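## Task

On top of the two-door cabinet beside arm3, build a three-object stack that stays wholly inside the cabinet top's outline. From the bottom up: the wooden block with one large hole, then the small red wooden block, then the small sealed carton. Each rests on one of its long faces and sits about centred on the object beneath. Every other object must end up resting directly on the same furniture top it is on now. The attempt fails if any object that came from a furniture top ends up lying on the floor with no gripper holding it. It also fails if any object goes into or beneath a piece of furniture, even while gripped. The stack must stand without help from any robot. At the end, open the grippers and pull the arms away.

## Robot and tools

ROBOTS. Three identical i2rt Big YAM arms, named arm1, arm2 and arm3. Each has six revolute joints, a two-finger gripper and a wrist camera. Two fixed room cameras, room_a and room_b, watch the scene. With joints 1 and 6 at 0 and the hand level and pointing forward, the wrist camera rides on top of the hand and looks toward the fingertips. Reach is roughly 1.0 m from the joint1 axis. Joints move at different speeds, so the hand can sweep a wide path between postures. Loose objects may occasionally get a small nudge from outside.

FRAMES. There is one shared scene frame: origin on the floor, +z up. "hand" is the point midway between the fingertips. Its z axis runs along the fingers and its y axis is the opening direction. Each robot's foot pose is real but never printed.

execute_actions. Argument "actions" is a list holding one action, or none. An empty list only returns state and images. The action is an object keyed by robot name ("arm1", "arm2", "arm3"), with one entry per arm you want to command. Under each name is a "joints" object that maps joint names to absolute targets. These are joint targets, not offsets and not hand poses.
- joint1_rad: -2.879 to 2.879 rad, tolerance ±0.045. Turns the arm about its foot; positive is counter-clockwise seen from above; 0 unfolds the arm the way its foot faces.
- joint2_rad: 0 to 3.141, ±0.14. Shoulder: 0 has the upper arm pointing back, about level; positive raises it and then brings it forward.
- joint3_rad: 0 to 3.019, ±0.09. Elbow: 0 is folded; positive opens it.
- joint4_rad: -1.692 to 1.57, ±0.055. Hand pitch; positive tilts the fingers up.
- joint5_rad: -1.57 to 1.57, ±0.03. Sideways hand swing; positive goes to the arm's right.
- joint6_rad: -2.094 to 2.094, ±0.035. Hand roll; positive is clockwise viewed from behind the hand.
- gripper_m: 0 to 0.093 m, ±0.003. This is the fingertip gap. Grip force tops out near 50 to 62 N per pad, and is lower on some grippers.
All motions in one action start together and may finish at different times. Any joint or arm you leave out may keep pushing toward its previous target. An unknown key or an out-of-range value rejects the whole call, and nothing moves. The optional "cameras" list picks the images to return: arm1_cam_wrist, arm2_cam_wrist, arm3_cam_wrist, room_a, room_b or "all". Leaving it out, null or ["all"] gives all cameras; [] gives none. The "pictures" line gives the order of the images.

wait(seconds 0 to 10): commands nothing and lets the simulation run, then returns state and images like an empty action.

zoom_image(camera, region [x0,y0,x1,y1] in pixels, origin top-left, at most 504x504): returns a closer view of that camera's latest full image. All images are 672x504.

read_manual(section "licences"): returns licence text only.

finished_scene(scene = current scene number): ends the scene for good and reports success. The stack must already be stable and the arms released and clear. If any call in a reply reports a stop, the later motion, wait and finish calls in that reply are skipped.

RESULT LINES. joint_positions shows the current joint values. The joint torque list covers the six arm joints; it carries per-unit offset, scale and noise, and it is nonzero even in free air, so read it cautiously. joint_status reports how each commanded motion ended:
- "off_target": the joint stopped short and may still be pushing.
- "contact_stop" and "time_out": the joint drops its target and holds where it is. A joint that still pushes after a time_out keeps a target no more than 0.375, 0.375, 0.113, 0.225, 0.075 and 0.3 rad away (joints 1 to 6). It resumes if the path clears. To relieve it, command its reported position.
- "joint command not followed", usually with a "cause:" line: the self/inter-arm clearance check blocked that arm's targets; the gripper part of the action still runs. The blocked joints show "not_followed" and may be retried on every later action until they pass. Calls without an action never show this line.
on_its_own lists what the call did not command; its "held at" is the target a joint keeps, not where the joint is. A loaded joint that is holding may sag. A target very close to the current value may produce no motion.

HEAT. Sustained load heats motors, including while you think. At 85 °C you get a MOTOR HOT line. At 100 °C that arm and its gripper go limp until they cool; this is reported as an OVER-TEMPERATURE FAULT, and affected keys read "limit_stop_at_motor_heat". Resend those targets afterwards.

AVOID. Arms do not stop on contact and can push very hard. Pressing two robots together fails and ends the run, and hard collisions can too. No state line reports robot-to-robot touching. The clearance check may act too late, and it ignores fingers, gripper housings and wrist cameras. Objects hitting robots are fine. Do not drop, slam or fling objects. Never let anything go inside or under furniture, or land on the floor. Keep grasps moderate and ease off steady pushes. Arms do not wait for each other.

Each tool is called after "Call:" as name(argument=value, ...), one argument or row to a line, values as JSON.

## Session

Call:
execute_actions(
  actions=[],
)

Scene clock: 0.00 s.
Joint torques (N m, as the arm reports them, + toward a larger angle): no reading
Motor temperatures (°C, as the motors report them): arm1=[25 27 27 27 24 26] | arm2=[26 26 30 27 25 27] | arm3=[25 26 25 26 27 26]
arm1.joint_positions: joint1_rad=-0.214 joint2_rad=+0.577 joint3_rad=+1.351 joint4_rad=-1.344 joint5_rad=+0.195 joint6_rad=+0.704 gripper_m=+0.095
arm1.joint_status: not commanded
arm1.hand: x=-0.7098 y=+0.8305 z=+1.3495 quat_wxyz=(-0.125, -0.831, +0.266, +0.472) (m; scene frame)
arm2.joint_positions: joint1_rad=+0.571 joint2_rad=+0.523 joint3_rad=+1.328 joint4_rad=-1.502 joint5_rad=+0.238 joint6_rad=+0.396 gripper_m=+0.094
arm2.joint_status: not commanded
arm2.hand: x=-0.2428 y=-0.0641 z=+1.4021 quat_wxyz=(-0.197, -0.867, -0.240, +0.389) (m; scene frame)
arm3.joint_positions: joint1_rad=+0.306 joint2_rad=+0.358 joint3_rad=+1.379 joint4_rad=-1.292 joint5_rad=-0.278 joint6_rad=+0.318 gripper_m=+0.094
arm3.joint_status: not commanded
arm3.hand: x=+0.6551 y=-0.7834 z=+1.4374 quat_wxyz=(-0.423, +0.309, -0.733, -0.434) (m; scene frame)
pictures: arm1_cam_wrist, arm2_cam_wrist, arm3_cam_wrist, room_a, room_b
Images, in order (width x height): arm1_cam_wrist 672x504, arm2_cam_wrist 672x504, arm3_cam_wrist 672x504, room_a 672x504, room_b 672x504.

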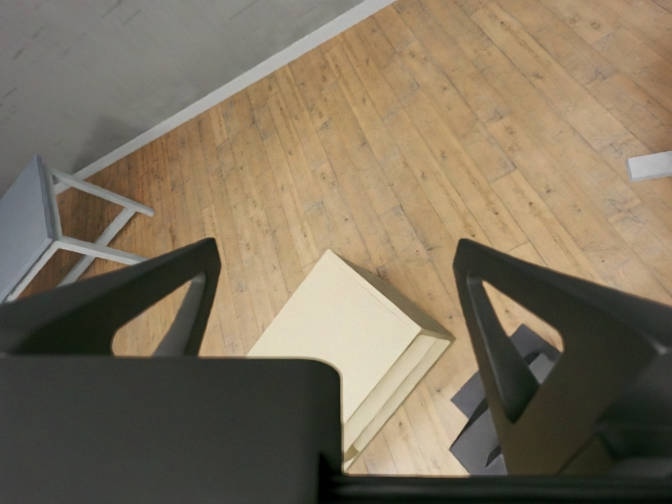

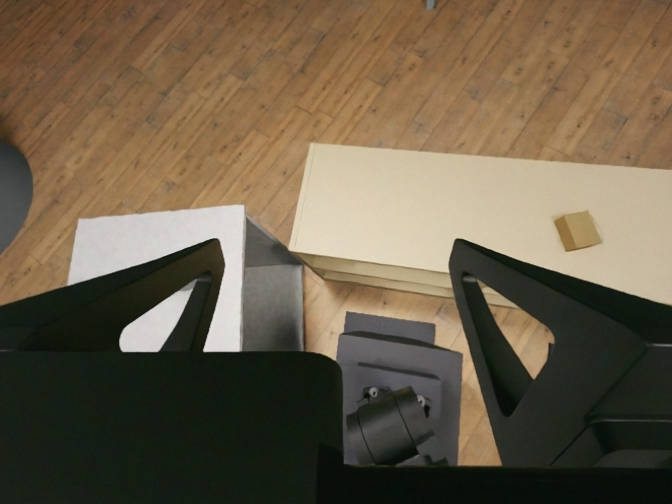

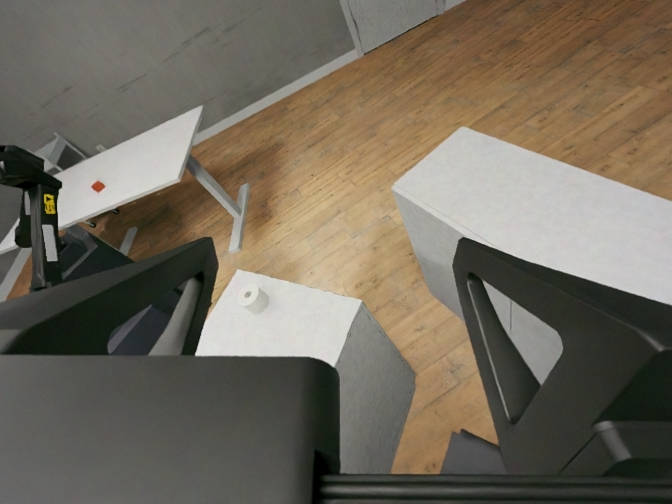

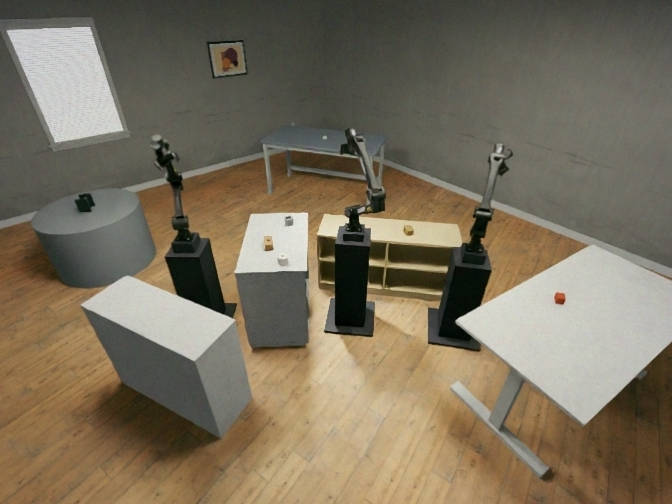

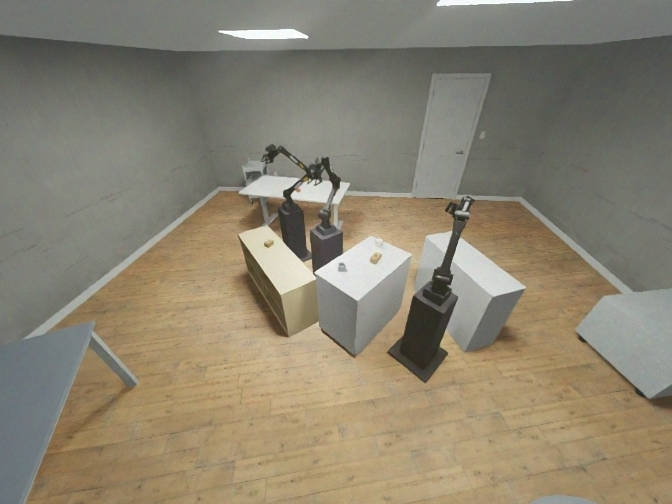

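Call:
execute_actions(
  actions=[
    {"arm3":{"joints":{"joint1_rad":1.55,"joint2_rad":1.6,"joint3_rad":1.63,"joint4_rad":-0.88,"joint5_rad":0,"joint6_rad":0}},"arm2":{"joints":{"joint1_rad":-0.75,"joint2_rad":1.8,"joint3_rad":1.5,"joint4_rad":-0.55,"joint5_rad":0,"joint6_rad":0}},"arm1":{"joints":{"joint1_rad":-2.15,"joint2_rad":1.6,"joint3_rad":1.5,"joint4_rad":-0.75,"joint5_rad":0,"joint6_rad":0}}},
  ],
  cameras=["arm1_cam_wrist","arm2_cam_wrist","arm3_cam_wrist"],
)

Scene clock: 4.97 s.
Joint torques (N m, as the arm reports them, + toward a larger angle): arm1=[  1.19 -13.95  10.     2.06  -0.1   -0.15] | arm2=[  0.35 -18.08  10.57   2.9   -0.08  -0.03] | arm3=[ -0.49 -14.75  10.6    1.53   0.1    0.  ]
Motor temperatures (°C, as the motors report them): arm1=[25 27 28 27 24 26] | arm2=[26 26 31 27 25 27] | arm3=[25 26 25 26 27 26]
arm1.joint_positions: joint1_rad=-2.156 joint2_rad=+1.603 joint3_rad=+1.486 joint4_rad=-0.765 joint5_rad=+0.003 joint6_rad=+0.009 gripper_m=+0.095
arm1.joint_status: all done
arm1.hand: x=-0.3713 y=+1.4667 z=+1.0956 quat_wxyz=(+0.260, -0.595, +0.727, +0.221) (m; scene frame)
arm2.joint_positions: joint1_rad=-0.748 joint2_rad=+1.803 joint3_rad=+1.490 joint4_rad=-0.571 joint5_rad=+0.002 joint6_rad=+0.014 gripper_m=+0.094
arm2.joint_status: all done
arm2.hand: x=-0.7885 y=+0.2562 z=+1.0806 quat_wxyz=(+0.043, -0.931, +0.135, +0.336) (m; scene frame)
arm3.joint_positions: joint1_rad=+1.563 joint2_rad=+1.606 joint3_rad=+1.604 joint4_rad=-0.880 joint5_rad=-0.002 joint6_rad=+0.009 gripper_m=+0.094
arm3.joint_status: all done
arm3.hand: x=+0.2563 y=-0.3779 z=+1.1654 quat_wxyz=(-0.152, +0.829, -0.446, -0.301) (m; scene frame)
pictures: arm1_cam_wrist, arm2_cam_wrist, arm3_cam_wrist
Images, in order (width x height): arm1_cam_wrist 672x504, arm2_cam_wrist 672x504, arm3_cam_wrist 672x504.

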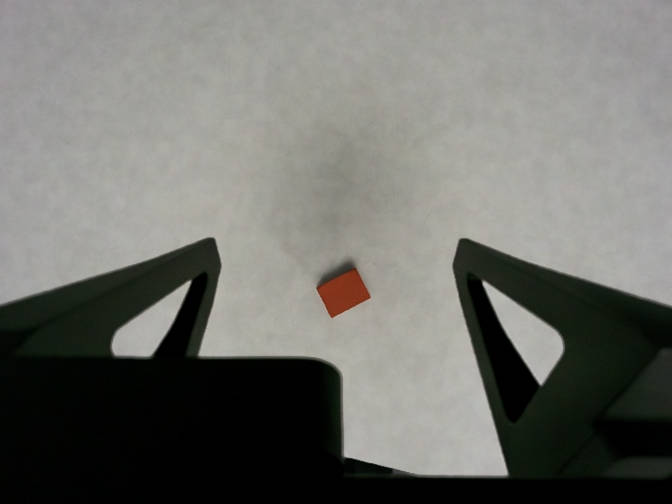

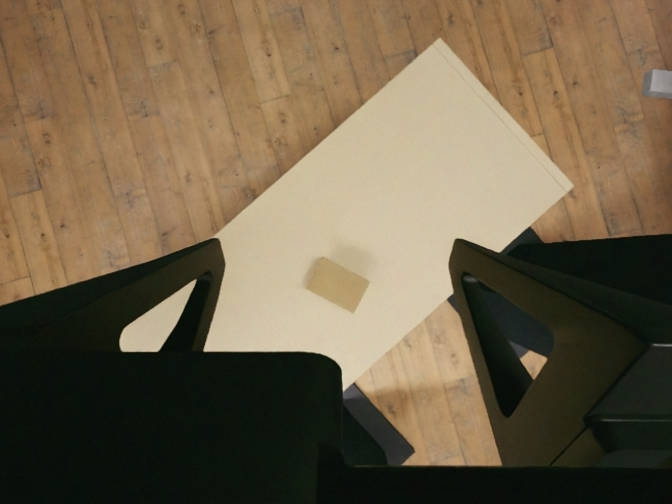

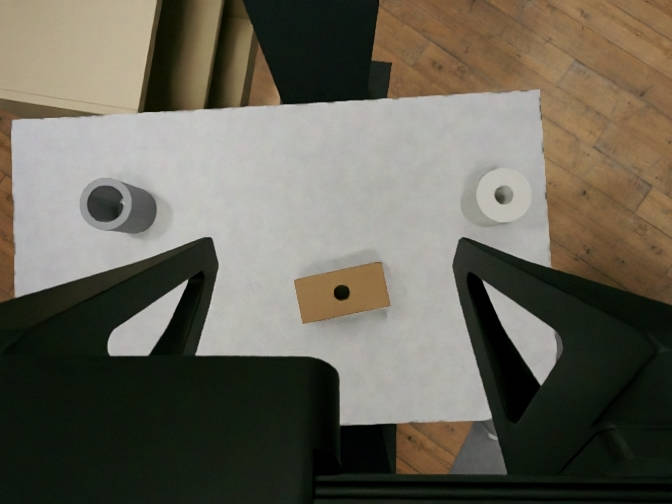

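Call:
execute_actions(
  actions=[
    {"arm3":{"joints":{"joint2_rad":1.99,"joint4_rad":-1.17,"joint6_rad":1.39}},"arm2":{"joints":{"joint1_rad":-0.765,"joint2_rad":2.49,"joint3_rad":1.87,"joint4_rad":-0.93,"joint6_rad":-1.135}},"arm1":{"joints":{"joint1_rad":-2.175,"joint2_rad":2.02,"joint3_rad":1.565,"joint4_rad":-1.09,"joint6_rad":1.095}}},
  ],
  cameras=["arm1_cam_wrist","arm2_cam_wrist","arm3_cam_wrist"],
)

Scene clock: 11.37 s.
Joint torques (N m, as the arm reports them, + toward a larger angle): arm1=[  0.44 -17.48   9.08  -0.43  -0.02   0.05] | arm2=[ -0.14 -21.91   9.95  -0.07  -0.18  -0.03] | arm3=[ -0.27 -18.48   8.45  -0.09   0.16   0.18]
Motor temperatures (°C, as the motors report them): arm1=[25 28 30 27 24 26] | arm2=[26 27 32 27 25 27] | arm3=[25 27 27 26 27 26]
arm1.joint_positions: joint1_rad=-2.170 joint2_rad=+2.020 joint3_rad=+1.540 joint4_rad=-1.081 joint5_rad=+0.002 joint6_rad=+1.086 gripper_m=+0.095
arm1.joint_status: all done
arm1.hand: x=-0.3744 y=+1.4196 z=+0.8429 quat_wxyz=(+0.000, -0.142, +0.990, +0.010) (m; scene frame)
arm2.joint_positions: joint1_rad=-0.759 joint2_rad=+2.485 joint3_rad=+1.837 joint4_rad=-0.922 joint5_rad=+0.002 joint6_rad=-1.121 gripper_m=+0.094
arm2.joint_status: all done
arm2.hand: x=-0.7629 y=+0.2553 z=+0.7363 quat_wxyz=(+0.001, -0.914, -0.407, +0.003) (m; scene frame)
arm3.joint_positions: joint1_rad=+1.563 joint2_rad=+1.993 joint3_rad=+1.611 joint4_rad=-1.165 joint5_rad=-0.002 joint6_rad=+1.380 gripper_m=+0.094
arm3.joint_status: all done
arm3.hand: x=+0.2780 y=-0.4143 z=+0.9091 quat_wxyz=(+0.008, +0.383, -0.924, -0.010) (m; scene frame)
pictures: arm1_cam_wrist, arm2_cam_wrist, arm3_cam_wrist
Images, in order (width x height): arm1_cam_wrist 672x504, arm2_cam_wrist 672x504, arm3_cam_wrist 672x504.

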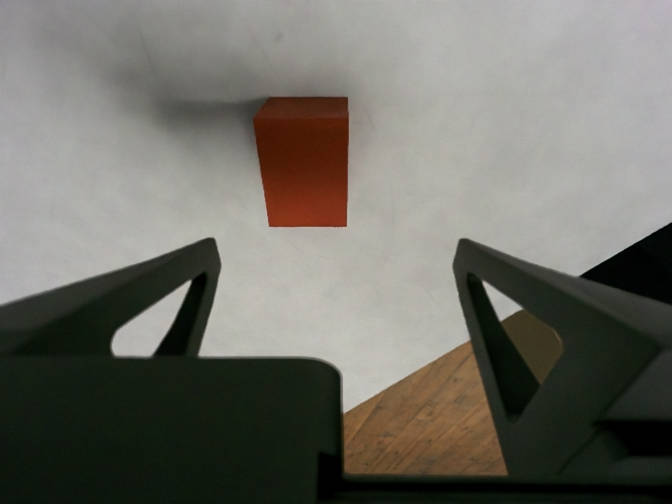

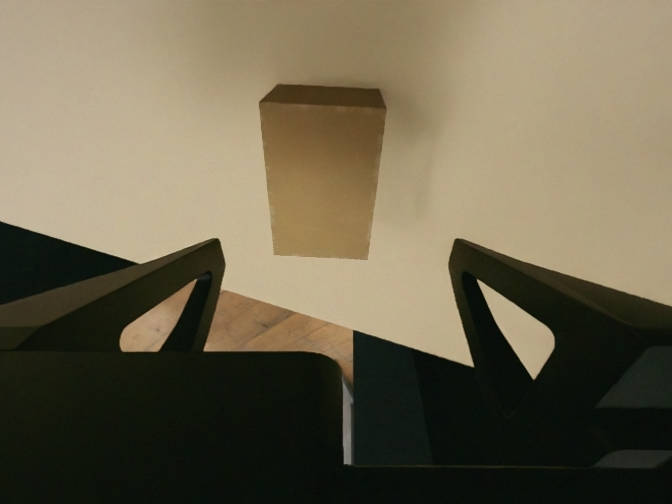

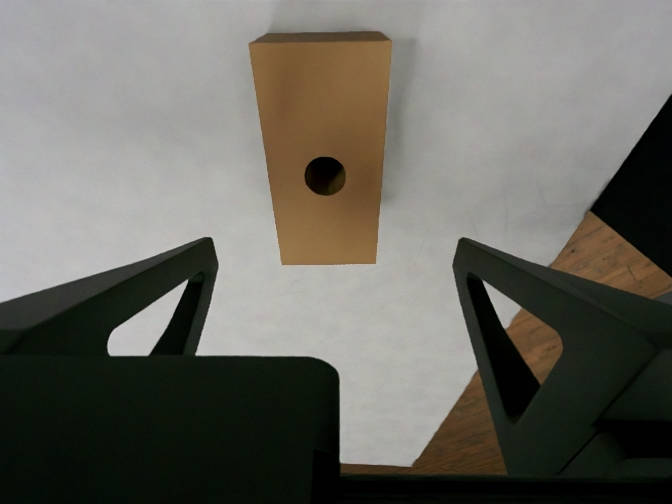

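Call:
execute_actions(
  actions=[
    {"arm3":{"joints":{"joint2_rad":2.14,"joint4_rad":-1.045}},"arm2":{"joints":{"joint2_rad":2.618,"joint4_rad":-0.75}},"arm1":{"joints":{"joint1_rad":-2.148,"joint2_rad":2.165,"joint4_rad":-0.92}}},
  ],
  cameras=[],
)

Call:
execute_actions(
  actions=[
    {"arm3":{"joints":{"gripper_m":0}},"arm2":{"joints":{"gripper_m":0}},"arm1":{"joints":{"gripper_m":0}}},
  ],
  cameras=["arm1_cam_wrist","arm2_cam_wrist","arm3_cam_wrist"],
)

Scene clock: 14.43 s.
Joint torques (N m, as the arm reports them, + toward a larger angle): arm1=[  1.05 -19.53   8.36   0.62  -0.01   0.04] | arm2=[  0.13 -23.29   8.7    1.08  -0.16  -0.03] | arm3=[ -0.44 -19.78   8.04   0.43   0.17   0.17]
Motor temperatures (°C, as the motors report them): arm1=[25 28 30 27 24 26] | arm2=[26 27 32 27 25 27] | arm3=[25 27 27 26 27 26]
arm1.joint_positions: joint1_rad=-2.151 joint2_rad=+2.179 joint3_rad=+1.540 joint4_rad=-0.933 joint5_rad=+0.002 joint6_rad=+1.087 gripper_m=+0.095
arm1.joint_status: all done
arm1.hand: x=-0.3836 y=+1.4340 z=+0.7520 quat_wxyz=(-0.002, -0.151, +0.989, +0.005) (m; scene frame)
arm2.joint_positions: joint1_rad=-0.759 joint2_rad=+2.627 joint3_rad=+1.844 joint4_rad=-0.765 joint5_rad=+0.002 joint6_rad=-1.122 gripper_m=+0.094
arm2.joint_status: all done
arm2.hand: x=-0.7572 y=+0.2533 z=+0.6477 quat_wxyz=(+0.008, -0.913, -0.407, +0.011) (m; scene frame)
arm3.joint_positions: joint1_rad=+1.563 joint2_rad=+2.153 joint3_rad=+1.611 joint4_rad=-1.053 joint5_rad=-0.002 joint6_rad=+1.380 gripper_m=+0.094
arm3.joint_status: all done
arm3.hand: x=+0.2724 y=-0.4075 z=+0.8159 quat_wxyz=(+0.003, +0.383, -0.924, +0.013) (m; scene frame)
pictures: none
No camera images: the call's "cameras" was empty. Leave "cameras" out to get every camera's image.

Scene clock: 15.17 s.
Joint torques (N m, as the arm reports them, + toward a larger angle): arm1=[  1.03 -19.52   8.34   0.59   0.01   0.03] | arm2=[  0.3  -23.55   8.56   0.92  -0.17  -0.02] | arm3=[ -0.09 -19.98   7.86   0.36   0.17   0.18]
Motor temperatures (°C, as the motors report them): arm1=[25 28 30 27 24 26] | arm2=[26 27 32 27 25 27] | arm3=[25 27 27 26 27 26]
arm1.joint_positions: joint1_rad=-2.151 joint2_rad=+2.179 joint3_rad=+1.540 joint4_rad=-0.932 joint5_rad=+0.002 joint6_rad=+1.088 gripper_m=+0.045
arm1.joint_status: gripper_m off_target (ended at +0.045, target +0.000)
arm1.hand: x=-0.3836 y=+1.4342 z=+0.7520 quat_wxyz=(-0.002, -0.150, +0.989, +0.005) (m; scene frame)
arm2.joint_positions: joint1_rad=-0.759 joint2_rad=+2.626 joint3_rad=+1.844 joint4_rad=-0.763 joint5_rad=+0.001 joint6_rad=-1.122 gripper_m=+0.059
arm2.joint_status: gripper_m off_target (ended at +0.059, target +0.000)
arm2.hand: x=-0.7578 y=+0.2534 z=+0.6480 quat_wxyz=(+0.009, -0.913, -0.407, +0.012) (m; scene frame)
arm3.joint_positions: joint1_rad=+1.563 joint2_rad=+2.153 joint3_rad=+1.611 joint4_rad=-1.051 joint5_rad=-0.002 joint6_rad=+1.382 gripper_m=+0.060
arm3.joint_status: gripper_m off_target (ended at +0.060, target +0.000)
arm3.hand: x=+0.2721 y=-0.4071 z=+0.8161 quat_wxyz=(+0.003, +0.382, -0.924, +0.012) (m; scene frame)
pictures: arm1_cam_wrist, arm2_cam_wrist, arm3_cam_wrist
Images, in order (width x height): arm1_cam_wrist 672x504, arm2_cam_wrist 672x504, arm3_cam_wrist 672x504.

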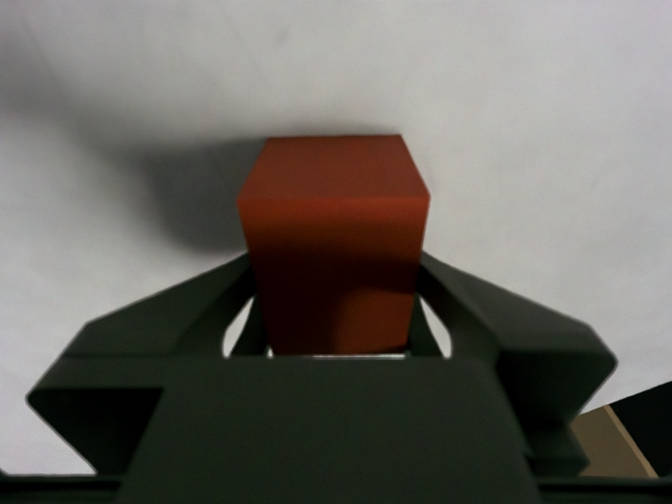

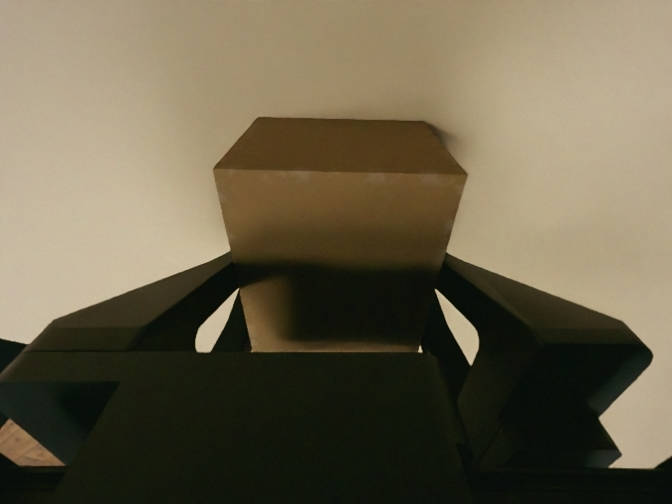

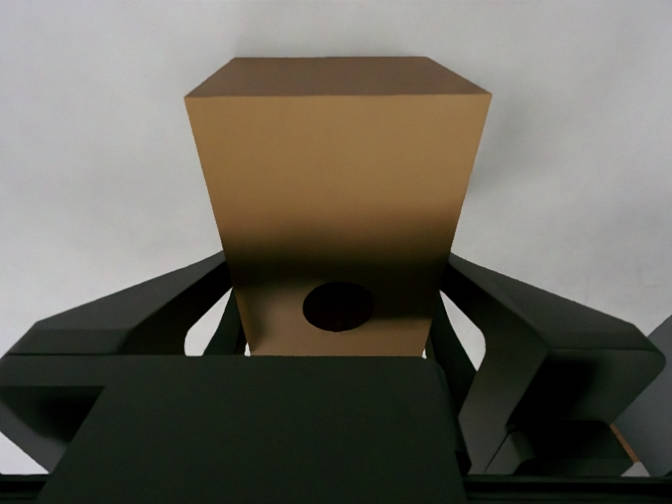

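Call:
execute_actions(
  actions=[
    {"arm3":{"joints":{"joint2_rad":1.85,"joint4_rad":-1.35}},"arm2":{"joints":{"joint2_rad":2.03,"joint4_rad":-1.37}},"arm1":{"joints":{"joint2_rad":2.05,"joint4_rad":-1.07}}},
  ],
  cameras=[],
)

Call:
execute_actions(
  actions=[
    {"arm3":{"joints":{"joint1_rad":0.15}},"arm2":{"joints":{"joint1_rad":1.62,"joint6_rad":-1.57}},"arm1":{"joints":{"joint1_rad":0.79,"joint6_rad":1.55}}},
  ],
  cameras=["arm3_cam_wrist","room_a"],
)

Call:
execute_actions(
  actions=[
    {"arm2":{"joints":{"joint2_rad":2.325,"joint4_rad":-1.06}},"arm1":{"joints":{"joint2_rad":2.34,"joint4_rad":-0.75}}},
  ],
  cameras=["arm1_cam_wrist","arm2_cam_wrist","room_b"],
)

Scene clock: 20.20 s.
Joint torques (N m, as the arm reports them, + toward a larger angle): arm1=[  1.   -17.05   8.95  -0.54   0.01   0.03] | arm2=[  0.19 -21.43   9.91  -0.32  -0.18  -0.01] | arm3=[ -0.43 -17.31   8.69  -0.19   0.17   0.17]
Motor temperatures (°C, as the motors report them): arm1=[25 29 30 27 24 26] | arm2=[26 28 32 27 25 27] | arm3=[25 28 27 26 27 26]
arm1.joint_positions: joint1_rad=-2.151 joint2_rad=+2.044 joint3_rad=+1.540 joint4_rad=-1.058 joint5_rad=+0.002 joint6_rad=+1.088 gripper_m=+0.045
arm1.joint_status: all done
arm1.hand: x=-0.3847 y=+1.4245 z=+0.8292 quat_wxyz=(+0.000, -0.150, +0.989, +0.009) (m; scene frame)
arm2.joint_positions: joint1_rad=-0.759 joint2_rad=+2.043 joint3_rad=+1.859 joint4_rad=-1.356 joint5_rad=+0.001 joint6_rad=-1.122 gripper_m=+0.059
arm2.joint_status: all done
arm2.hand: x=-0.7324 y=+0.2473 z=+1.0264 quat_wxyz=(+0.011, -0.913, -0.407, +0.014) (m; scene frame)
arm3.joint_positions: joint1_rad=+1.563 joint2_rad=+1.861 joint3_rad=+1.611 joint4_rad=-1.344 joint5_rad=-0.002 joint6_rad=+1.382 gripper_m=+0.060
arm3.joint_status: all done
arm3.hand: x=+0.3007 y=-0.4466 z=+0.9830 quat_wxyz=(+0.003, +0.382, -0.924, +0.013) (m; scene frame)
pictures: none
No camera images: the call's "cameras" was empty. Leave "cameras" out to get every camera's image.

Scene clock: 22.93 s.
Joint torques (N m, as the arm reports them, + toward a larger angle): arm1=[  0.24 -17.53   8.8   -0.63   0.17   0.05] | arm2=[ -0.05 -21.19   9.92  -0.38  -0.05  -0.02] | arm3=[  1.21 -17.17   8.79  -0.33   0.08   0.17]
Motor temperatures (°C, as the motors report them): arm1=[25 29 31 27 24 26] | arm2=[26 28 33 27 25 27] | arm3=[25 28 27 26 27 26]
arm1.joint_positions: joint1_rad=+0.794 joint2_rad=+2.049 joint3_rad=+1.540 joint4_rad=-1.058 joint5_rad=-0.003 joint6_rad=+1.542 gripper_m=+0.045
arm1.joint_status: all done
arm1.hand: x=-0.7097 y=+0.2938 z=+0.8177 quat_wxyz=(+0.002, -0.985, +0.173, +0.003) (m; scene frame)
arm2.joint_positions: joint1_rad=+1.618 joint2_rad=+2.043 joint3_rad=+1.859 joint4_rad=-1.356 joint5_rad=-0.001 joint6_rad=-1.557 gripper_m=+0.059
arm2.joint_status: all done
arm2.hand: x=+0.1979 y=-0.4843 z=+1.0232 quat_wxyz=(-0.002, +0.252, -0.968, +0.015) (m; scene frame)
arm3.joint_positions: joint1_rad=+0.145 joint2_rad=+1.861 joint3_rad=+1.611 joint4_rad=-1.342 joint5_rad=+0.001 joint6_rad=+1.382 gripper_m=+0.060
arm3.joint_status: all done
arm3.hand: x=+1.0251 y=-0.5300 z=+0.9781 quat_wxyz=(+0.007, -0.312, -0.950, +0.013) (m; scene frame)
pictures: arm3_cam_wrist, room_a
Images, in order (width x height): arm3_cam_wrist 672x504, room_a 672x504.

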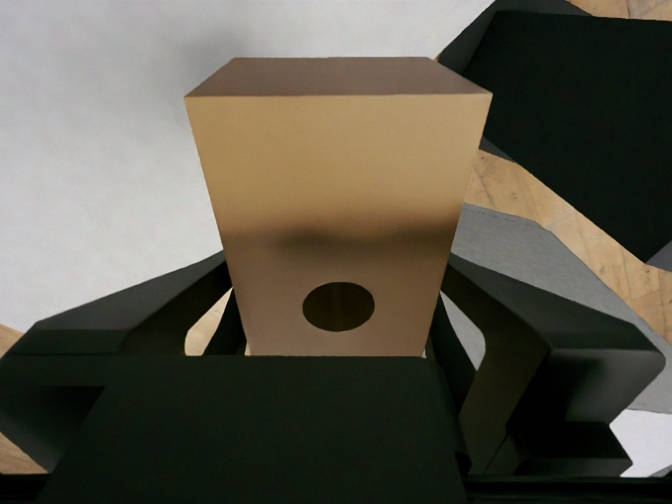

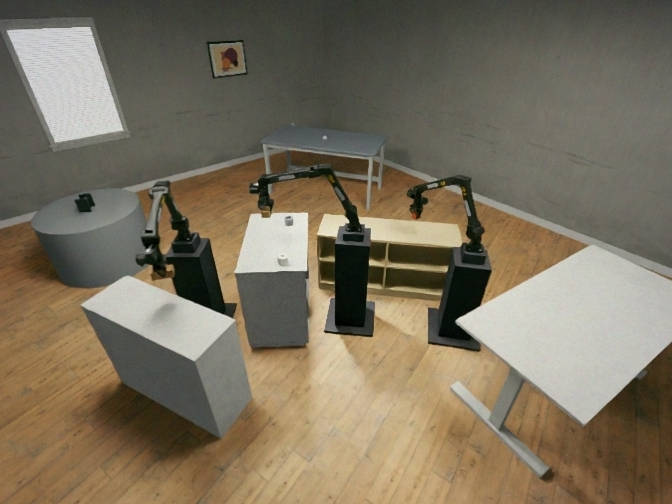

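Scene clock: 24.17 s.
Joint torques (N m, as the arm reports them, + toward a larger angle): arm1=[  0.21 -19.78   7.22   0.53   0.18   0.06] | arm2=[  0.29 -23.41   8.89   0.93  -0.12  -0.04] | arm3=[  1.05 -17.37   8.91  -0.32   0.09   0.16]
Motor temperatures (°C, as the motors report them): arm1=[25 29 31 27 24 26] | arm2=[26 28 33 27 25 27] | arm3=[25 28 27 26 27 26]
arm1.joint_positions: joint1_rad=+0.794 joint2_rad=+2.353 joint3_rad=+1.540 joint4_rad=-0.763 joint5_rad=-0.003 joint6_rad=+1.541 gripper_m=+0.045
arm1.joint_status: all done
arm1.hand: x=-0.7135 y=+0.2886 z=+0.6419 quat_wxyz=(+0.006, -0.985, +0.173, +0.002) (m; scene frame)
arm2.joint_positions: joint1_rad=+1.618 joint2_rad=+2.334 joint3_rad=+1.859 joint4_rad=-1.074 joint5_rad=+0.000 joint6_rad=-1.556 gripper_m=+0.059
arm2.joint_status: all done
arm2.hand: x=+0.2167 y=-0.5194 z=+0.8382 quat_wxyz=(+0.000, +0.251, -0.968, +0.011) (m; scene frame)
arm3.joint_positions: joint1_rad=+0.145 joint2_rad=+1.861 joint3_rad=+1.611 joint4_rad=-1.342 joint5_rad=+0.001 joint6_rad=+1.382 gripper_m=+0.060
arm3.joint_status: not commanded
arm3.hand: x=+1.0251 y=-0.5300 z=+0.9781 quat_wxyz=(+0.007, -0.312, -0.950, +0.013) (m; scene frame)
pictures: arm1_cam_wrist, arm2_cam_wrist, room_b
Images, in order (width x height): arm1_cam_wrist 672x504, arm2_cam_wrist 672x504, room_b 672x504.

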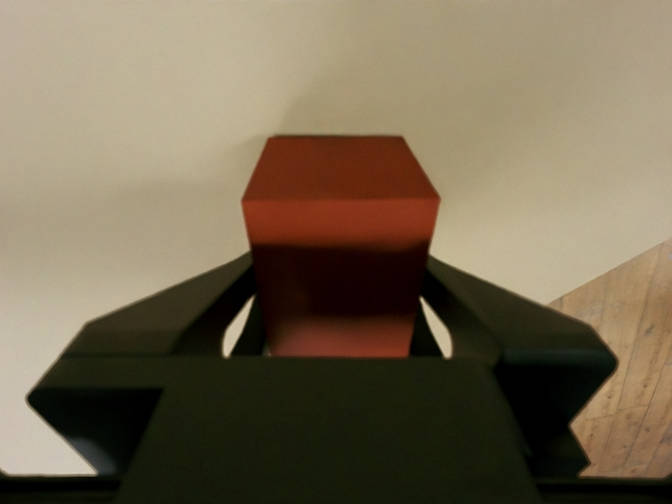

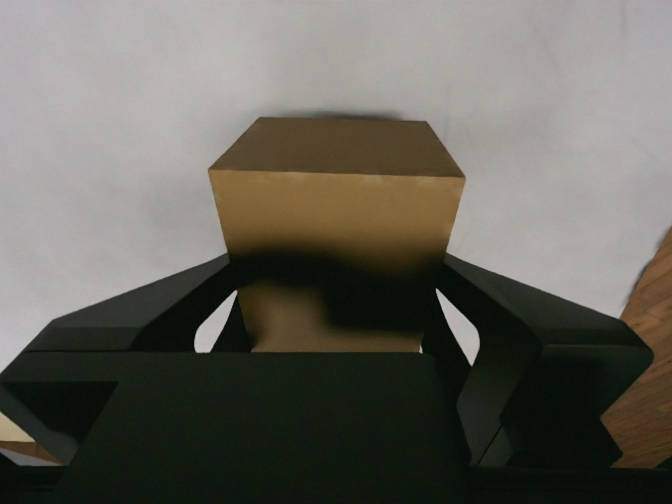

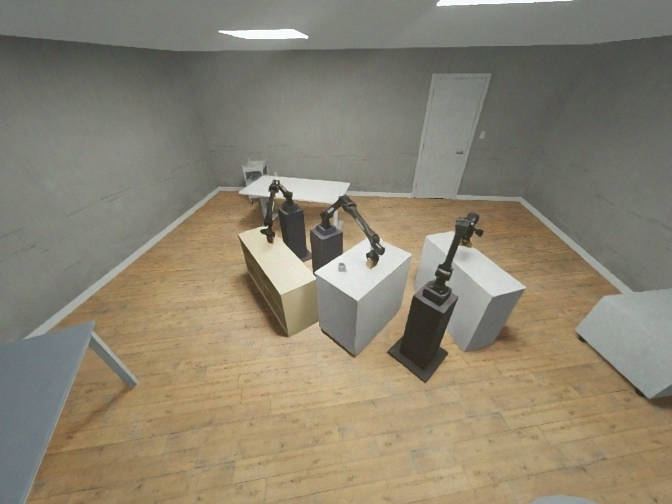

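Call:
execute_actions(
  actions=[
    {"arm3":{"joints":{"joint1_rad":-0.1,"joint6_rad":1.9,"joint2_rad":2.13,"joint4_rad":-1.055}},"arm2":{"joints":{"joint2_rad":2.375,"joint4_rad":-1.04}},"arm1":{"joints":{"gripper_m":0.093}}},
  ],
  cameras=["arm3_cam_wrist","arm2_cam_wrist","room_a"],
)

Scene clock: 27.70 s.
Joint torques (N m, as the arm reports them, + toward a larger angle): arm1=[  0.15 -19.95   7.27   0.52   0.18   0.05] | arm2=[  0.19 -21.62   8.95   0.89  -0.12  -0.03] | arm3=[  1.28 -21.4    7.78   0.3    0.08   0.14]
Motor temperatures (°C, as the motors report them): arm1=[25 29 31 27 24 26] | arm2=[26 28 33 27 25 27] | arm3=[25 28 28 26 27 26]
arm1.joint_positions: joint1_rad=+0.794 joint2_rad=+2.353 joint3_rad=+1.540 joint4_rad=-0.763 joint5_rad=-0.003 joint6_rad=+1.542 gripper_m=+0.093
arm1.joint_status: all done
arm1.hand: x=-0.7135 y=+0.2886 z=+0.6419 quat_wxyz=(+0.006, -0.985, +0.173, +0.002) (m; scene frame)
arm2.joint_positions: joint1_rad=+1.618 joint2_rad=+2.366 joint3_rad=+1.859 joint4_rad=-1.054 joint5_rad=+0.000 joint6_rad=-1.557 gripper_m=+0.059
arm2.joint_status: all done
arm2.hand: x=+0.2157 y=-0.5179 z=+0.8171 quat_wxyz=(+0.001, +0.252, -0.968, +0.005) (m; scene frame)
arm3.joint_positions: joint1_rad=-0.107 joint2_rad=+2.160 joint3_rad=+1.611 joint4_rad=-1.061 joint5_rad=+0.001 joint6_rad=+1.889 gripper_m=+0.060
arm3.joint_status: all done
arm3.hand: x=+1.1452 y=-0.6246 z=+0.8064 quat_wxyz=(+0.008, -0.642, -0.766, +0.023) (m; scene frame)
pictures: arm2_cam_wrist, arm3_cam_wrist, room_a
Images, in order (width x height): arm2_cam_wrist 672x504, arm3_cam_wrist 672x504, room_a 672x504.

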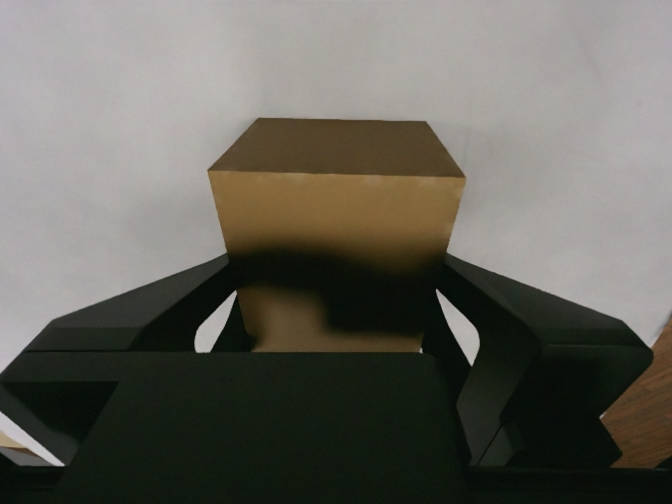

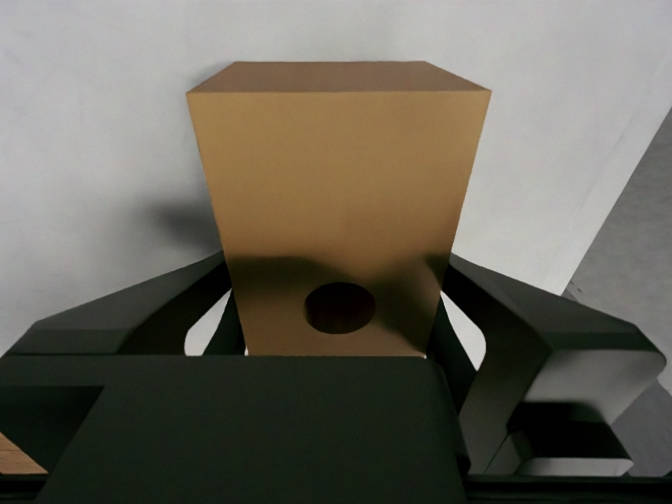

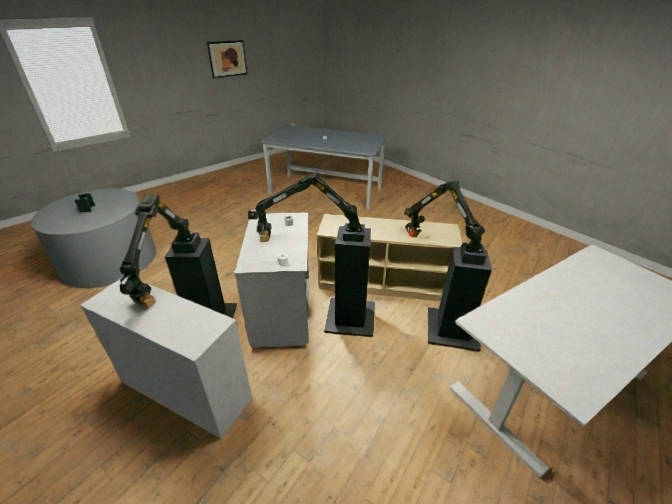

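Call:
execute_actions(
  actions=[
    {"arm3":{"joints":{"joint2_rad":2.195,"joint4_rad":-1.025}},"arm2":{"joints":{"gripper_m":0.093}},"arm1":{"joints":{"joint2_rad":2.0,"joint4_rad":-1.1}}},
  ],
  cameras=[],
)

Call:
execute_actions(
  actions=[
    {"arm3":{"joints":{"gripper_m":0.093}},"arm2":{"joints":{"joint2_rad":2.05,"joint4_rad":-1.3}},"arm1":{"joints":{"joint1_rad":-1.0,"joint2_rad":0.8,"joint3_rad":1.0}}},
  ],
  cameras=["arm3_cam_wrist"],
)

Call:
execute_actions(
  actions=[
    {"arm3":{"joints":{"joint2_rad":1.85,"joint4_rad":-1.33}},"arm2":{"joints":{"joint1_rad":-0.838,"joint6_rad":0,"joint3_rad":1.772}}},
  ],
  cameras=[],
)

Call:
execute_actions(
  actions=[
    {"arm2":{"joints":{"joint2_rad":2.45,"joint4_rad":-0.86}}},
  ],
  cameras=["arm2_cam_wrist"],
)

Scene clock: 32.80 s.
Joint torques (N m, as the arm reports them, + toward a larger angle): arm1=[  0.17 -17.53   8.67  -0.62   0.16   0.05] | arm2=[  0.25 -21.5    8.83   0.98  -0.11  -0.03] | arm3=[  1.26 -17.7    7.77   0.14   0.1    0.17]
Motor temperatures (°C, as the motors report them): arm1=[25 29 31 27 24 26] | arm2=[26 29 33 27 25 27] | arm3=[25 28 28 26 27 26]
arm1.joint_positions: joint1_rad=+0.794 joint2_rad=+2.004 joint3_rad=+1.544 joint4_rad=-1.089 joint5_rad=-0.002 joint6_rad=+1.542 gripper_m=+0.093
arm1.joint_status: all done
arm1.hand: x=-0.7093 y=+0.2942 z=+0.8446 quat_wxyz=(-0.007, -0.985, +0.173, +0.005) (m; scene frame)
arm2.joint_positions: joint1_rad=+1.618 joint2_rad=+2.366 joint3_rad=+1.859 joint4_rad=-1.054 joint5_rad=+0.000 joint6_rad=-1.557 gripper_m=+0.093
arm2.joint_status: all done
arm2.hand: x=+0.2157 y=-0.5179 z=+0.8171 quat_wxyz=(+0.001, +0.252, -0.968, +0.005) (m; scene frame)
arm3.joint_positions: joint1_rad=-0.107 joint2_rad=+2.177 joint3_rad=+1.611 joint4_rad=-1.028 joint5_rad=+0.001 joint6_rad=+1.891 gripper_m=+0.060
arm3.joint_status: all done
arm3.hand: x=+1.1497 y=-0.6221 z=+0.7966 quat_wxyz=(+0.005, -0.643, -0.766, +0.016) (m; scene frame)
pictures: none
No camera images: the call's "cameras" was empty. Leave "cameras" out to get every camera's image.

Scene clock: 34.70 s.
Joint torques (N m, as the arm reports them, + toward a larger angle): arm1=[ 0.47 -0.52  8.06  0.78 -0.01 -0.02] | arm2=[  0.37 -21.01   9.94  -0.23  -0.12  -0.01] | arm3=[  1.01 -17.93   7.86   0.07   0.06   0.16]
Motor temperatures (°C, as the motors report them): arm1=[25 29 31 27 24 26] | arm2=[26 29 33 27 25 27] | arm3=[25 28 28 26 27 26]
arm1.joint_positions: joint1_rad=-0.998 joint2_rad=+0.794 joint3_rad=+1.010 joint4_rad=-1.090 joint5_rad=+0.002 joint6_rad=+1.542 gripper_m=+0.093
arm1.joint_status: all done
arm1.hand: x=-0.7667 y=+1.0294 z=+1.1633 quat_wxyz=(-0.155, -0.451, +0.823, +0.310) (m; scene frame)
arm2.joint_positions: joint1_rad=+1.618 joint2_rad=+2.051 joint3_rad=+1.859 joint4_rad=-1.285 joint5_rad=+0.000 joint6_rad=-1.557 gripper_m=+0.093
arm2.joint_status: all done
arm2.hand: x=+0.2062 y=-0.4993 z=+1.0189 quat_wxyz=(-0.010, +0.251, -0.967, +0.045) (m; scene frame)
arm3.joint_positions: joint1_rad=-0.107 joint2_rad=+2.177 joint3_rad=+1.611 joint4_rad=-1.028 joint5_rad=+0.001 joint6_rad=+1.891 gripper_m=+0.093
arm3.joint_status: all done
arm3.hand: x=+1.1497 y=-0.6221 z=+0.7966 quat_wxyz=(+0.005, -0.643, -0.766, +0.016) (m; scene frame)
pictures: arm3_cam_wrist
Images, in order (width x height): arm3_cam_wrist 672x504.

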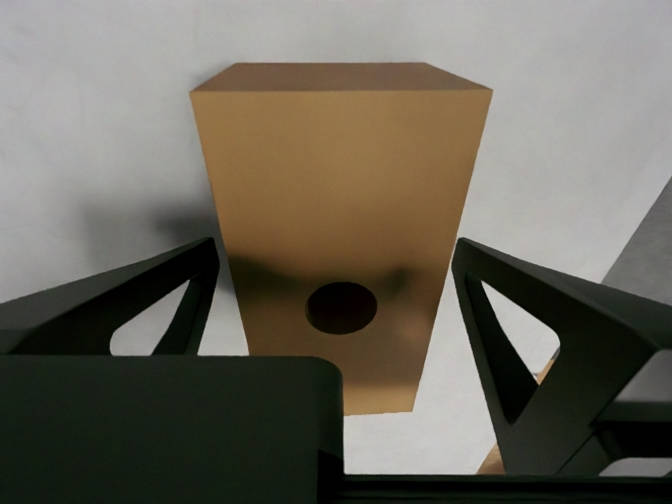

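Scene clock: 37.23 s.
Joint torques (N m, as the arm reports them, + toward a larger angle): arm1=[ 0.46 -0.47  8.09  0.78 -0.01 -0.02] | arm2=[  0.64 -19.85   8.22  -0.27  -0.08   0.22] | arm3=[  1.32 -15.93   8.49  -0.06   0.08   0.16]
Motor temperatures (°C, as the motors report them): arm1=[25 29 31 27 24 26] | arm2=[26 29 33 27 25 27] | arm3=[25 28 28 26 27 26]
arm1.joint_positions: joint1_rad=-0.998 joint2_rad=+0.794 joint3_rad=+1.010 joint4_rad=-1.090 joint5_rad=+0.002 joint6_rad=+1.542 gripper_m=+0.093
arm1.joint_status: not commanded
arm1.hand: x=-0.7667 y=+1.0294 z=+1.1633 quat_wxyz=(-0.155, -0.451, +0.823, +0.310) (m; scene frame)
arm2.joint_positions: joint1_rad=-0.838 joint2_rad=+2.048 joint3_rad=+1.778 joint4_rad=-1.287 joint5_rad=+0.002 joint6_rad=-0.013 gripper_m=+0.093
arm2.joint_status: all done
arm2.hand: x=-0.7070 y=+0.2917 z=+0.9925 quat_wxyz=(+0.001, -0.985, +0.174, +0.009) (m; scene frame)
arm3.joint_positions: joint1_rad=-0.107 joint2_rad=+1.844 joint3_rad=+1.615 joint4_rad=-1.324 joint5_rad=+0.001 joint6_rad=+1.891 gripper_m=+0.093
arm3.joint_status: all done
arm3.hand: x=+1.1124 y=-0.6420 z=+0.9890 quat_wxyz=(-0.003, -0.643, -0.766, -0.004) (m; scene frame)
pictures: none
No camera images: the call's "cameras" was empty. Leave "cameras" out to get every camera's image.

Scene clock: 38.70 s.
Joint torques (N m, as the arm reports them, + toward a larger angle): arm1=[ 0.47 -0.47  8.09  0.78 -0.01 -0.02] | arm2=[  0.47 -22.27   8.26   1.14  -0.11   0.2 ] | arm3=[  1.54 -15.78   8.48  -0.22   0.06   0.15]
Motor temperatures (°C, as the motors report them): arm1=[25 29 31 27 24 26] | arm2=[26 29 33 27 25 27] | arm3=[25 28 28 26 27 26]
arm1.joint_positions: joint1_rad=-0.998 joint2_rad=+0.794 joint3_rad=+1.010 joint4_rad=-1.090 joint5_rad=+0.002 joint6_rad=+1.542 gripper_m=+0.093
arm1.joint_status: not commanded
arm1.hand: x=-0.7667 y=+1.0294 z=+1.1633 quat_wxyz=(-0.155, -0.451, +0.823, +0.310) (m; scene frame)
arm2.joint_positions: joint1_rad=-0.838 joint2_rad=+2.445 joint3_rad=+1.757 joint4_rad=-0.873 joint5_rad=+0.002 joint6_rad=-0.013 gripper_m=+0.093
arm2.joint_status: all done
arm2.hand: x=-0.7321 y=+0.3002 z=+0.7378 quat_wxyz=(+0.000, -0.985, +0.174, +0.007) (m; scene frame)
arm3.joint_positions: joint1_rad=-0.107 joint2_rad=+1.844 joint3_rad=+1.615 joint4_rad=-1.324 joint5_rad=+0.001 joint6_rad=+1.891 gripper_m=+0.093
arm3.joint_status: not commanded
arm3.hand: x=+1.1124 y=-0.6420 z=+0.9890 quat_wxyz=(-0.003, -0.643, -0.766, -0.004) (m; scene frame)
pictures: arm2_cam_wrist
Images, in order (width x height): arm2_cam_wrist 672x504.

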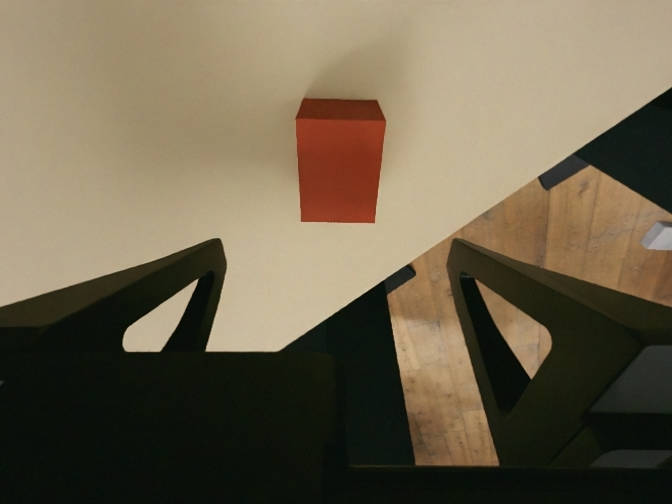

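Call:
execute_actions(
  actions=[
    {"arm2":{"joints":{"joint2_rad":2.6,"joint3_rad":1.82,"joint4_rad":-0.725}}},
  ],
  cameras=[],
)

Call:
execute_actions(
  actions=[
    {"arm2":{"joints":{"gripper_m":0}}},
  ],
  cameras=["arm2_cam_wrist"],
)

Call:
execute_actions(
  actions=[
    {"arm2":{"joints":{"joint2_rad":2.03,"joint4_rad":-1.33}}},
  ],
  cameras=[],
)

Call:
execute_actions(
  actions=[
    {"arm2":{"joints":{"joint1_rad":1.87,"joint6_rad":1.5}}},
  ],
  cameras=[],
)

Call:
execute_actions(
  actions=[
    {"arm2":{"joints":{"joint2_rad":2.325,"joint4_rad":-1.025}}},
  ],
  cameras=["arm2_cam_wrist"],
)

Scene clock: 43.33 s.
Joint torques (N m, as the arm reports them, + toward a larger angle): arm1=[ 0.47 -0.47  8.09  0.78 -0.01 -0.02] | arm2=[  0.42 -23.21   8.09   1.08  -0.1    0.2 ] | arm3=[  0.9  -16.05   8.52  -0.18   0.09   0.17]
Motor temperatures (°C, as the motors report them): arm1=[25 28 31 27 24 26] | arm2=[26 29 33 27 25 27] | arm3=[25 28 28 26 27 26]
arm1.joint_positions: joint1_rad=-0.998 joint2_rad=+0.794 joint3_rad=+1.010 joint4_rad=-1.090 joint5_rad=+0.002 joint6_rad=+1.542 gripper_m=+0.093
arm1.joint_status: not commanded
arm1.hand: x=-0.7667 y=+1.0294 z=+1.1633 quat_wxyz=(-0.155, -0.451, +0.823, +0.310) (m; scene frame)
arm2.joint_positions: joint1_rad=-0.838 joint2_rad=+2.609 joint3_rad=+1.798 joint4_rad=-0.740 joint5_rad=+0.002 joint6_rad=-0.013 gripper_m=+0.093
arm2.joint_status: all done
arm2.hand: x=-0.7302 y=+0.2992 z=+0.6465 quat_wxyz=(+0.001, -0.985, +0.174, +0.012) (m; scene frame)
arm3.joint_positions: joint1_rad=-0.107 joint2_rad=+1.844 joint3_rad=+1.615 joint4_rad=-1.324 joint5_rad=+0.001 joint6_rad=+1.891 gripper_m=+0.093
arm3.joint_status: not commanded
arm3.hand: x=+1.1124 y=-0.6420 z=+0.9890 quat_wxyz=(-0.003, -0.643, -0.766, -0.004) (m; scene frame)
pictures: none
No camera images: the call's "cameras" was empty. Leave "cameras" out to get every camera's image.

Scene clock: 44.03 s.
Joint torques (N m, as the arm reports them, + toward a larger angle): arm1=[ 0.46 -0.46  8.1   0.78 -0.01 -0.02] | arm2=[  0.77 -22.81   8.14   1.17  -0.07   0.23] | arm3=[  1.13 -16.09   8.55  -0.22   0.06   0.17]
Motor temperatures (°C, as the motors report them): arm1=[25 28 31 27 24 26] | arm2=[26 29 33 27 25 27] | arm3=[25 28 28 26 27 26]
arm1.joint_positions: joint1_rad=-0.998 joint2_rad=+0.794 joint3_rad=+1.010 joint4_rad=-1.090 joint5_rad=+0.002 joint6_rad=+1.542 gripper_m=+0.093
arm1.joint_status: not commanded
arm1.hand: x=-0.7667 y=+1.0294 z=+1.1633 quat_wxyz=(-0.155, -0.451, +0.823, +0.310) (m; scene frame)
arm2.joint_positions: joint1_rad=-0.838 joint2_rad=+2.609 joint3_rad=+1.798 joint4_rad=-0.740 joint5_rad=+0.002 joint6_rad=-0.013 gripper_m=+0.044
arm2.joint_status: gripper_m off_target (ended at +0.044, target +0.000)
arm2.hand: x=-0.7302 y=+0.2992 z=+0.6465 quat_wxyz=(+0.001, -0.985, +0.174, +0.012) (m; scene frame)
arm3.joint_positions: joint1_rad=-0.107 joint2_rad=+1.844 joint3_rad=+1.615 joint4_rad=-1.324 joint5_rad=+0.001 joint6_rad=+1.891 gripper_m=+0.093
arm3.joint_status: not commanded
arm3.hand: x=+1.1124 y=-0.6420 z=+0.9890 quat_wxyz=(-0.003, -0.643, -0.766, -0.004) (m; scene frame)
pictures: arm2_cam_wrist
Images, in order (width x height): arm2_cam_wrist 672x504.

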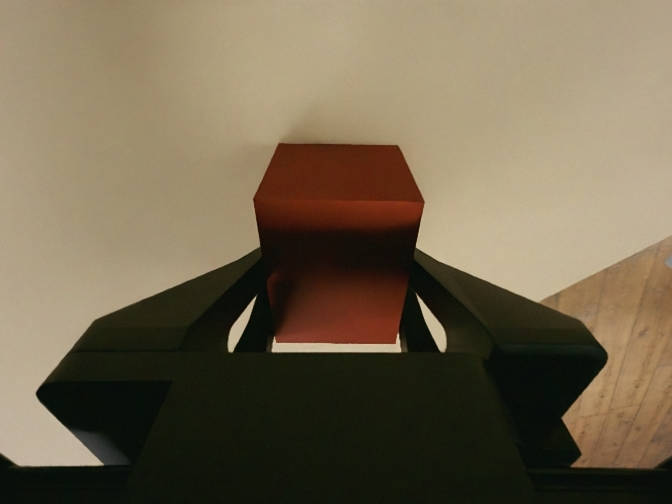

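Scene clock: 45.70 s.
Joint torques (N m, as the arm reports them, + toward a larger angle): arm1=[ 0.46 -0.47  8.09  0.78 -0.01 -0.02] | arm2=[  0.03 -21.09   9.93  -0.32  -0.08   0.21] | arm3=[  0.91 -15.96   8.49  -0.1    0.09   0.16]
Motor temperatures (°C, as the motors report them): arm1=[25 28 31 27 24 26] | arm2=[26 29 33 27 25 27] | arm3=[25 28 28 26 27 26]
arm1.joint_positions: joint1_rad=-0.998 joint2_rad=+0.794 joint3_rad=+1.010 joint4_rad=-1.090 joint5_rad=+0.002 joint6_rad=+1.542 gripper_m=+0.093
arm1.joint_status: not commanded
arm1.hand: x=-0.7667 y=+1.0294 z=+1.1633 quat_wxyz=(-0.155, -0.451, +0.823, +0.310) (m; scene frame)
arm2.joint_positions: joint1_rad=-0.838 joint2_rad=+2.039 joint3_rad=+1.809 joint4_rad=-1.317 joint5_rad=+0.002 joint6_rad=-0.013 gripper_m=+0.044
arm2.joint_status: all done
arm2.hand: x=-0.7102 y=+0.2929 z=+1.0094 quat_wxyz=(+0.002, -0.985, +0.174, +0.014) (m; scene frame)
arm3.joint_positions: joint1_rad=-0.107 joint2_rad=+1.844 joint3_rad=+1.615 joint4_rad=-1.324 joint5_rad=+0.001 joint6_rad=+1.891 gripper_m=+0.093
arm3.joint_status: not commanded
arm3.hand: x=+1.1124 y=-0.6420 z=+0.9890 quat_wxyz=(-0.003, -0.643, -0.766, -0.004) (m; scene frame)
pictures: none
No camera images: the call's "cameras" was empty. Leave "cameras" out to get every camera's image.

Scene clock: 48.37 s.
Joint torques (N m, as the arm reports them, + toward a larger angle): arm1=[ 0.46 -0.47  8.1   0.78 -0.01 -0.02] | arm2=[ -0.4  -20.61   9.7   -0.33   0.13   0.23] | arm3=[  1.2  -15.93   8.54  -0.13   0.07   0.17]
Motor temperatures (°C, as the motors report them): arm1=[25 28 31 27 24 26] | arm2=[26 29 33 27 25 27] | arm3=[25 28 28 26 27 26]
arm1.joint_positions: joint1_rad=-0.998 joint2_rad=+0.794 joint3_rad=+1.010 joint4_rad=-1.090 joint5_rad=+0.002 joint6_rad=+1.542 gripper_m=+0.093
arm1.joint_status: not commanded
arm1.hand: x=-0.7667 y=+1.0294 z=+1.1633 quat_wxyz=(-0.155, -0.451, +0.823, +0.310) (m; scene frame)
arm2.joint_positions: joint1_rad=+1.871 joint2_rad=+2.039 joint3_rad=+1.809 joint4_rad=-1.317 joint5_rad=-0.002 joint6_rad=+1.486 gripper_m=+0.044
arm2.joint_status: all done
arm2.hand: x=+0.3211 y=-0.3827 z=+1.0056 quat_wxyz=(-0.011, -0.909, -0.417, -0.002) (m; scene frame)
arm3.joint_positions: joint1_rad=-0.107 joint2_rad=+1.844 joint3_rad=+1.615 joint4_rad=-1.324 joint5_rad=+0.001 joint6_rad=+1.891 gripper_m=+0.093
arm3.joint_status: not commanded
arm3.hand: x=+1.1124 y=-0.6420 z=+0.9890 quat_wxyz=(-0.003, -0.643, -0.766, -0.004) (m; scene frame)
pictures: none
No camera images: the call's "cameras" was empty. Leave "cameras" out to get every camera's image.

Scene clock: 49.47 s.
Joint torques (N m, as the arm reports them, + toward a larger angle): arm1=[ 0.47 -0.47  8.09  0.78 -0.01 -0.02] | arm2=[  0.74 -22.76   8.81   1.01   0.12   0.21] | arm3=[  0.85 -15.81   8.56  -0.18   0.08   0.16]
Motor temperatures (°C, as the motors report them): arm1=[25 28 31 27 24 26] | arm2=[26 29 33 27 25 27] | arm3=[25 28 28 26 27 26]
arm1.joint_positions: joint1_rad=-0.998 joint2_rad=+0.794 joint3_rad=+1.010 joint4_rad=-1.090 joint5_rad=+0.002 joint6_rad=+1.542 gripper_m=+0.093
arm1.joint_status: not commanded
arm1.hand: x=-0.7667 y=+1.0294 z=+1.1633 quat_wxyz=(-0.155, -0.451, +0.823, +0.310) (m; scene frame)
arm2.joint_positions: joint1_rad=+1.870 joint2_rad=+2.335 joint3_rad=+1.809 joint4_rad=-1.039 joint5_rad=-0.001 joint6_rad=+1.489 gripper_m=+0.045
arm2.joint_status: all done
arm2.hand: x=+0.3432 y=-0.4072 z=+0.8196 quat_wxyz=(-0.002, -0.910, -0.415, +0.001) (m; scene frame)
arm3.joint_positions: joint1_rad=-0.107 joint2_rad=+1.844 joint3_rad=+1.615 joint4_rad=-1.324 joint5_rad=+0.001 joint6_rad=+1.891 gripper_m=+0.093
arm3.joint_status: not commanded
arm3.hand: x=+1.1124 y=-0.6420 z=+0.9890 quat_wxyz=(-0.003, -0.643, -0.766, -0.004) (m; scene frame)
pictures: arm2_cam_wrist
Images, in order (width x height): arm2_cam_wrist 672x504.

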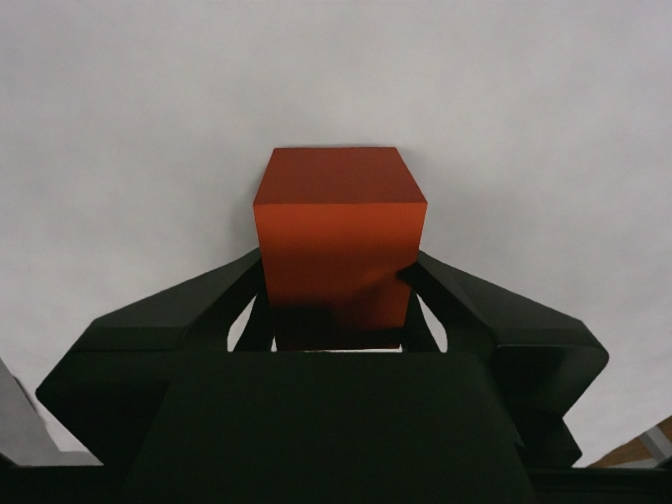

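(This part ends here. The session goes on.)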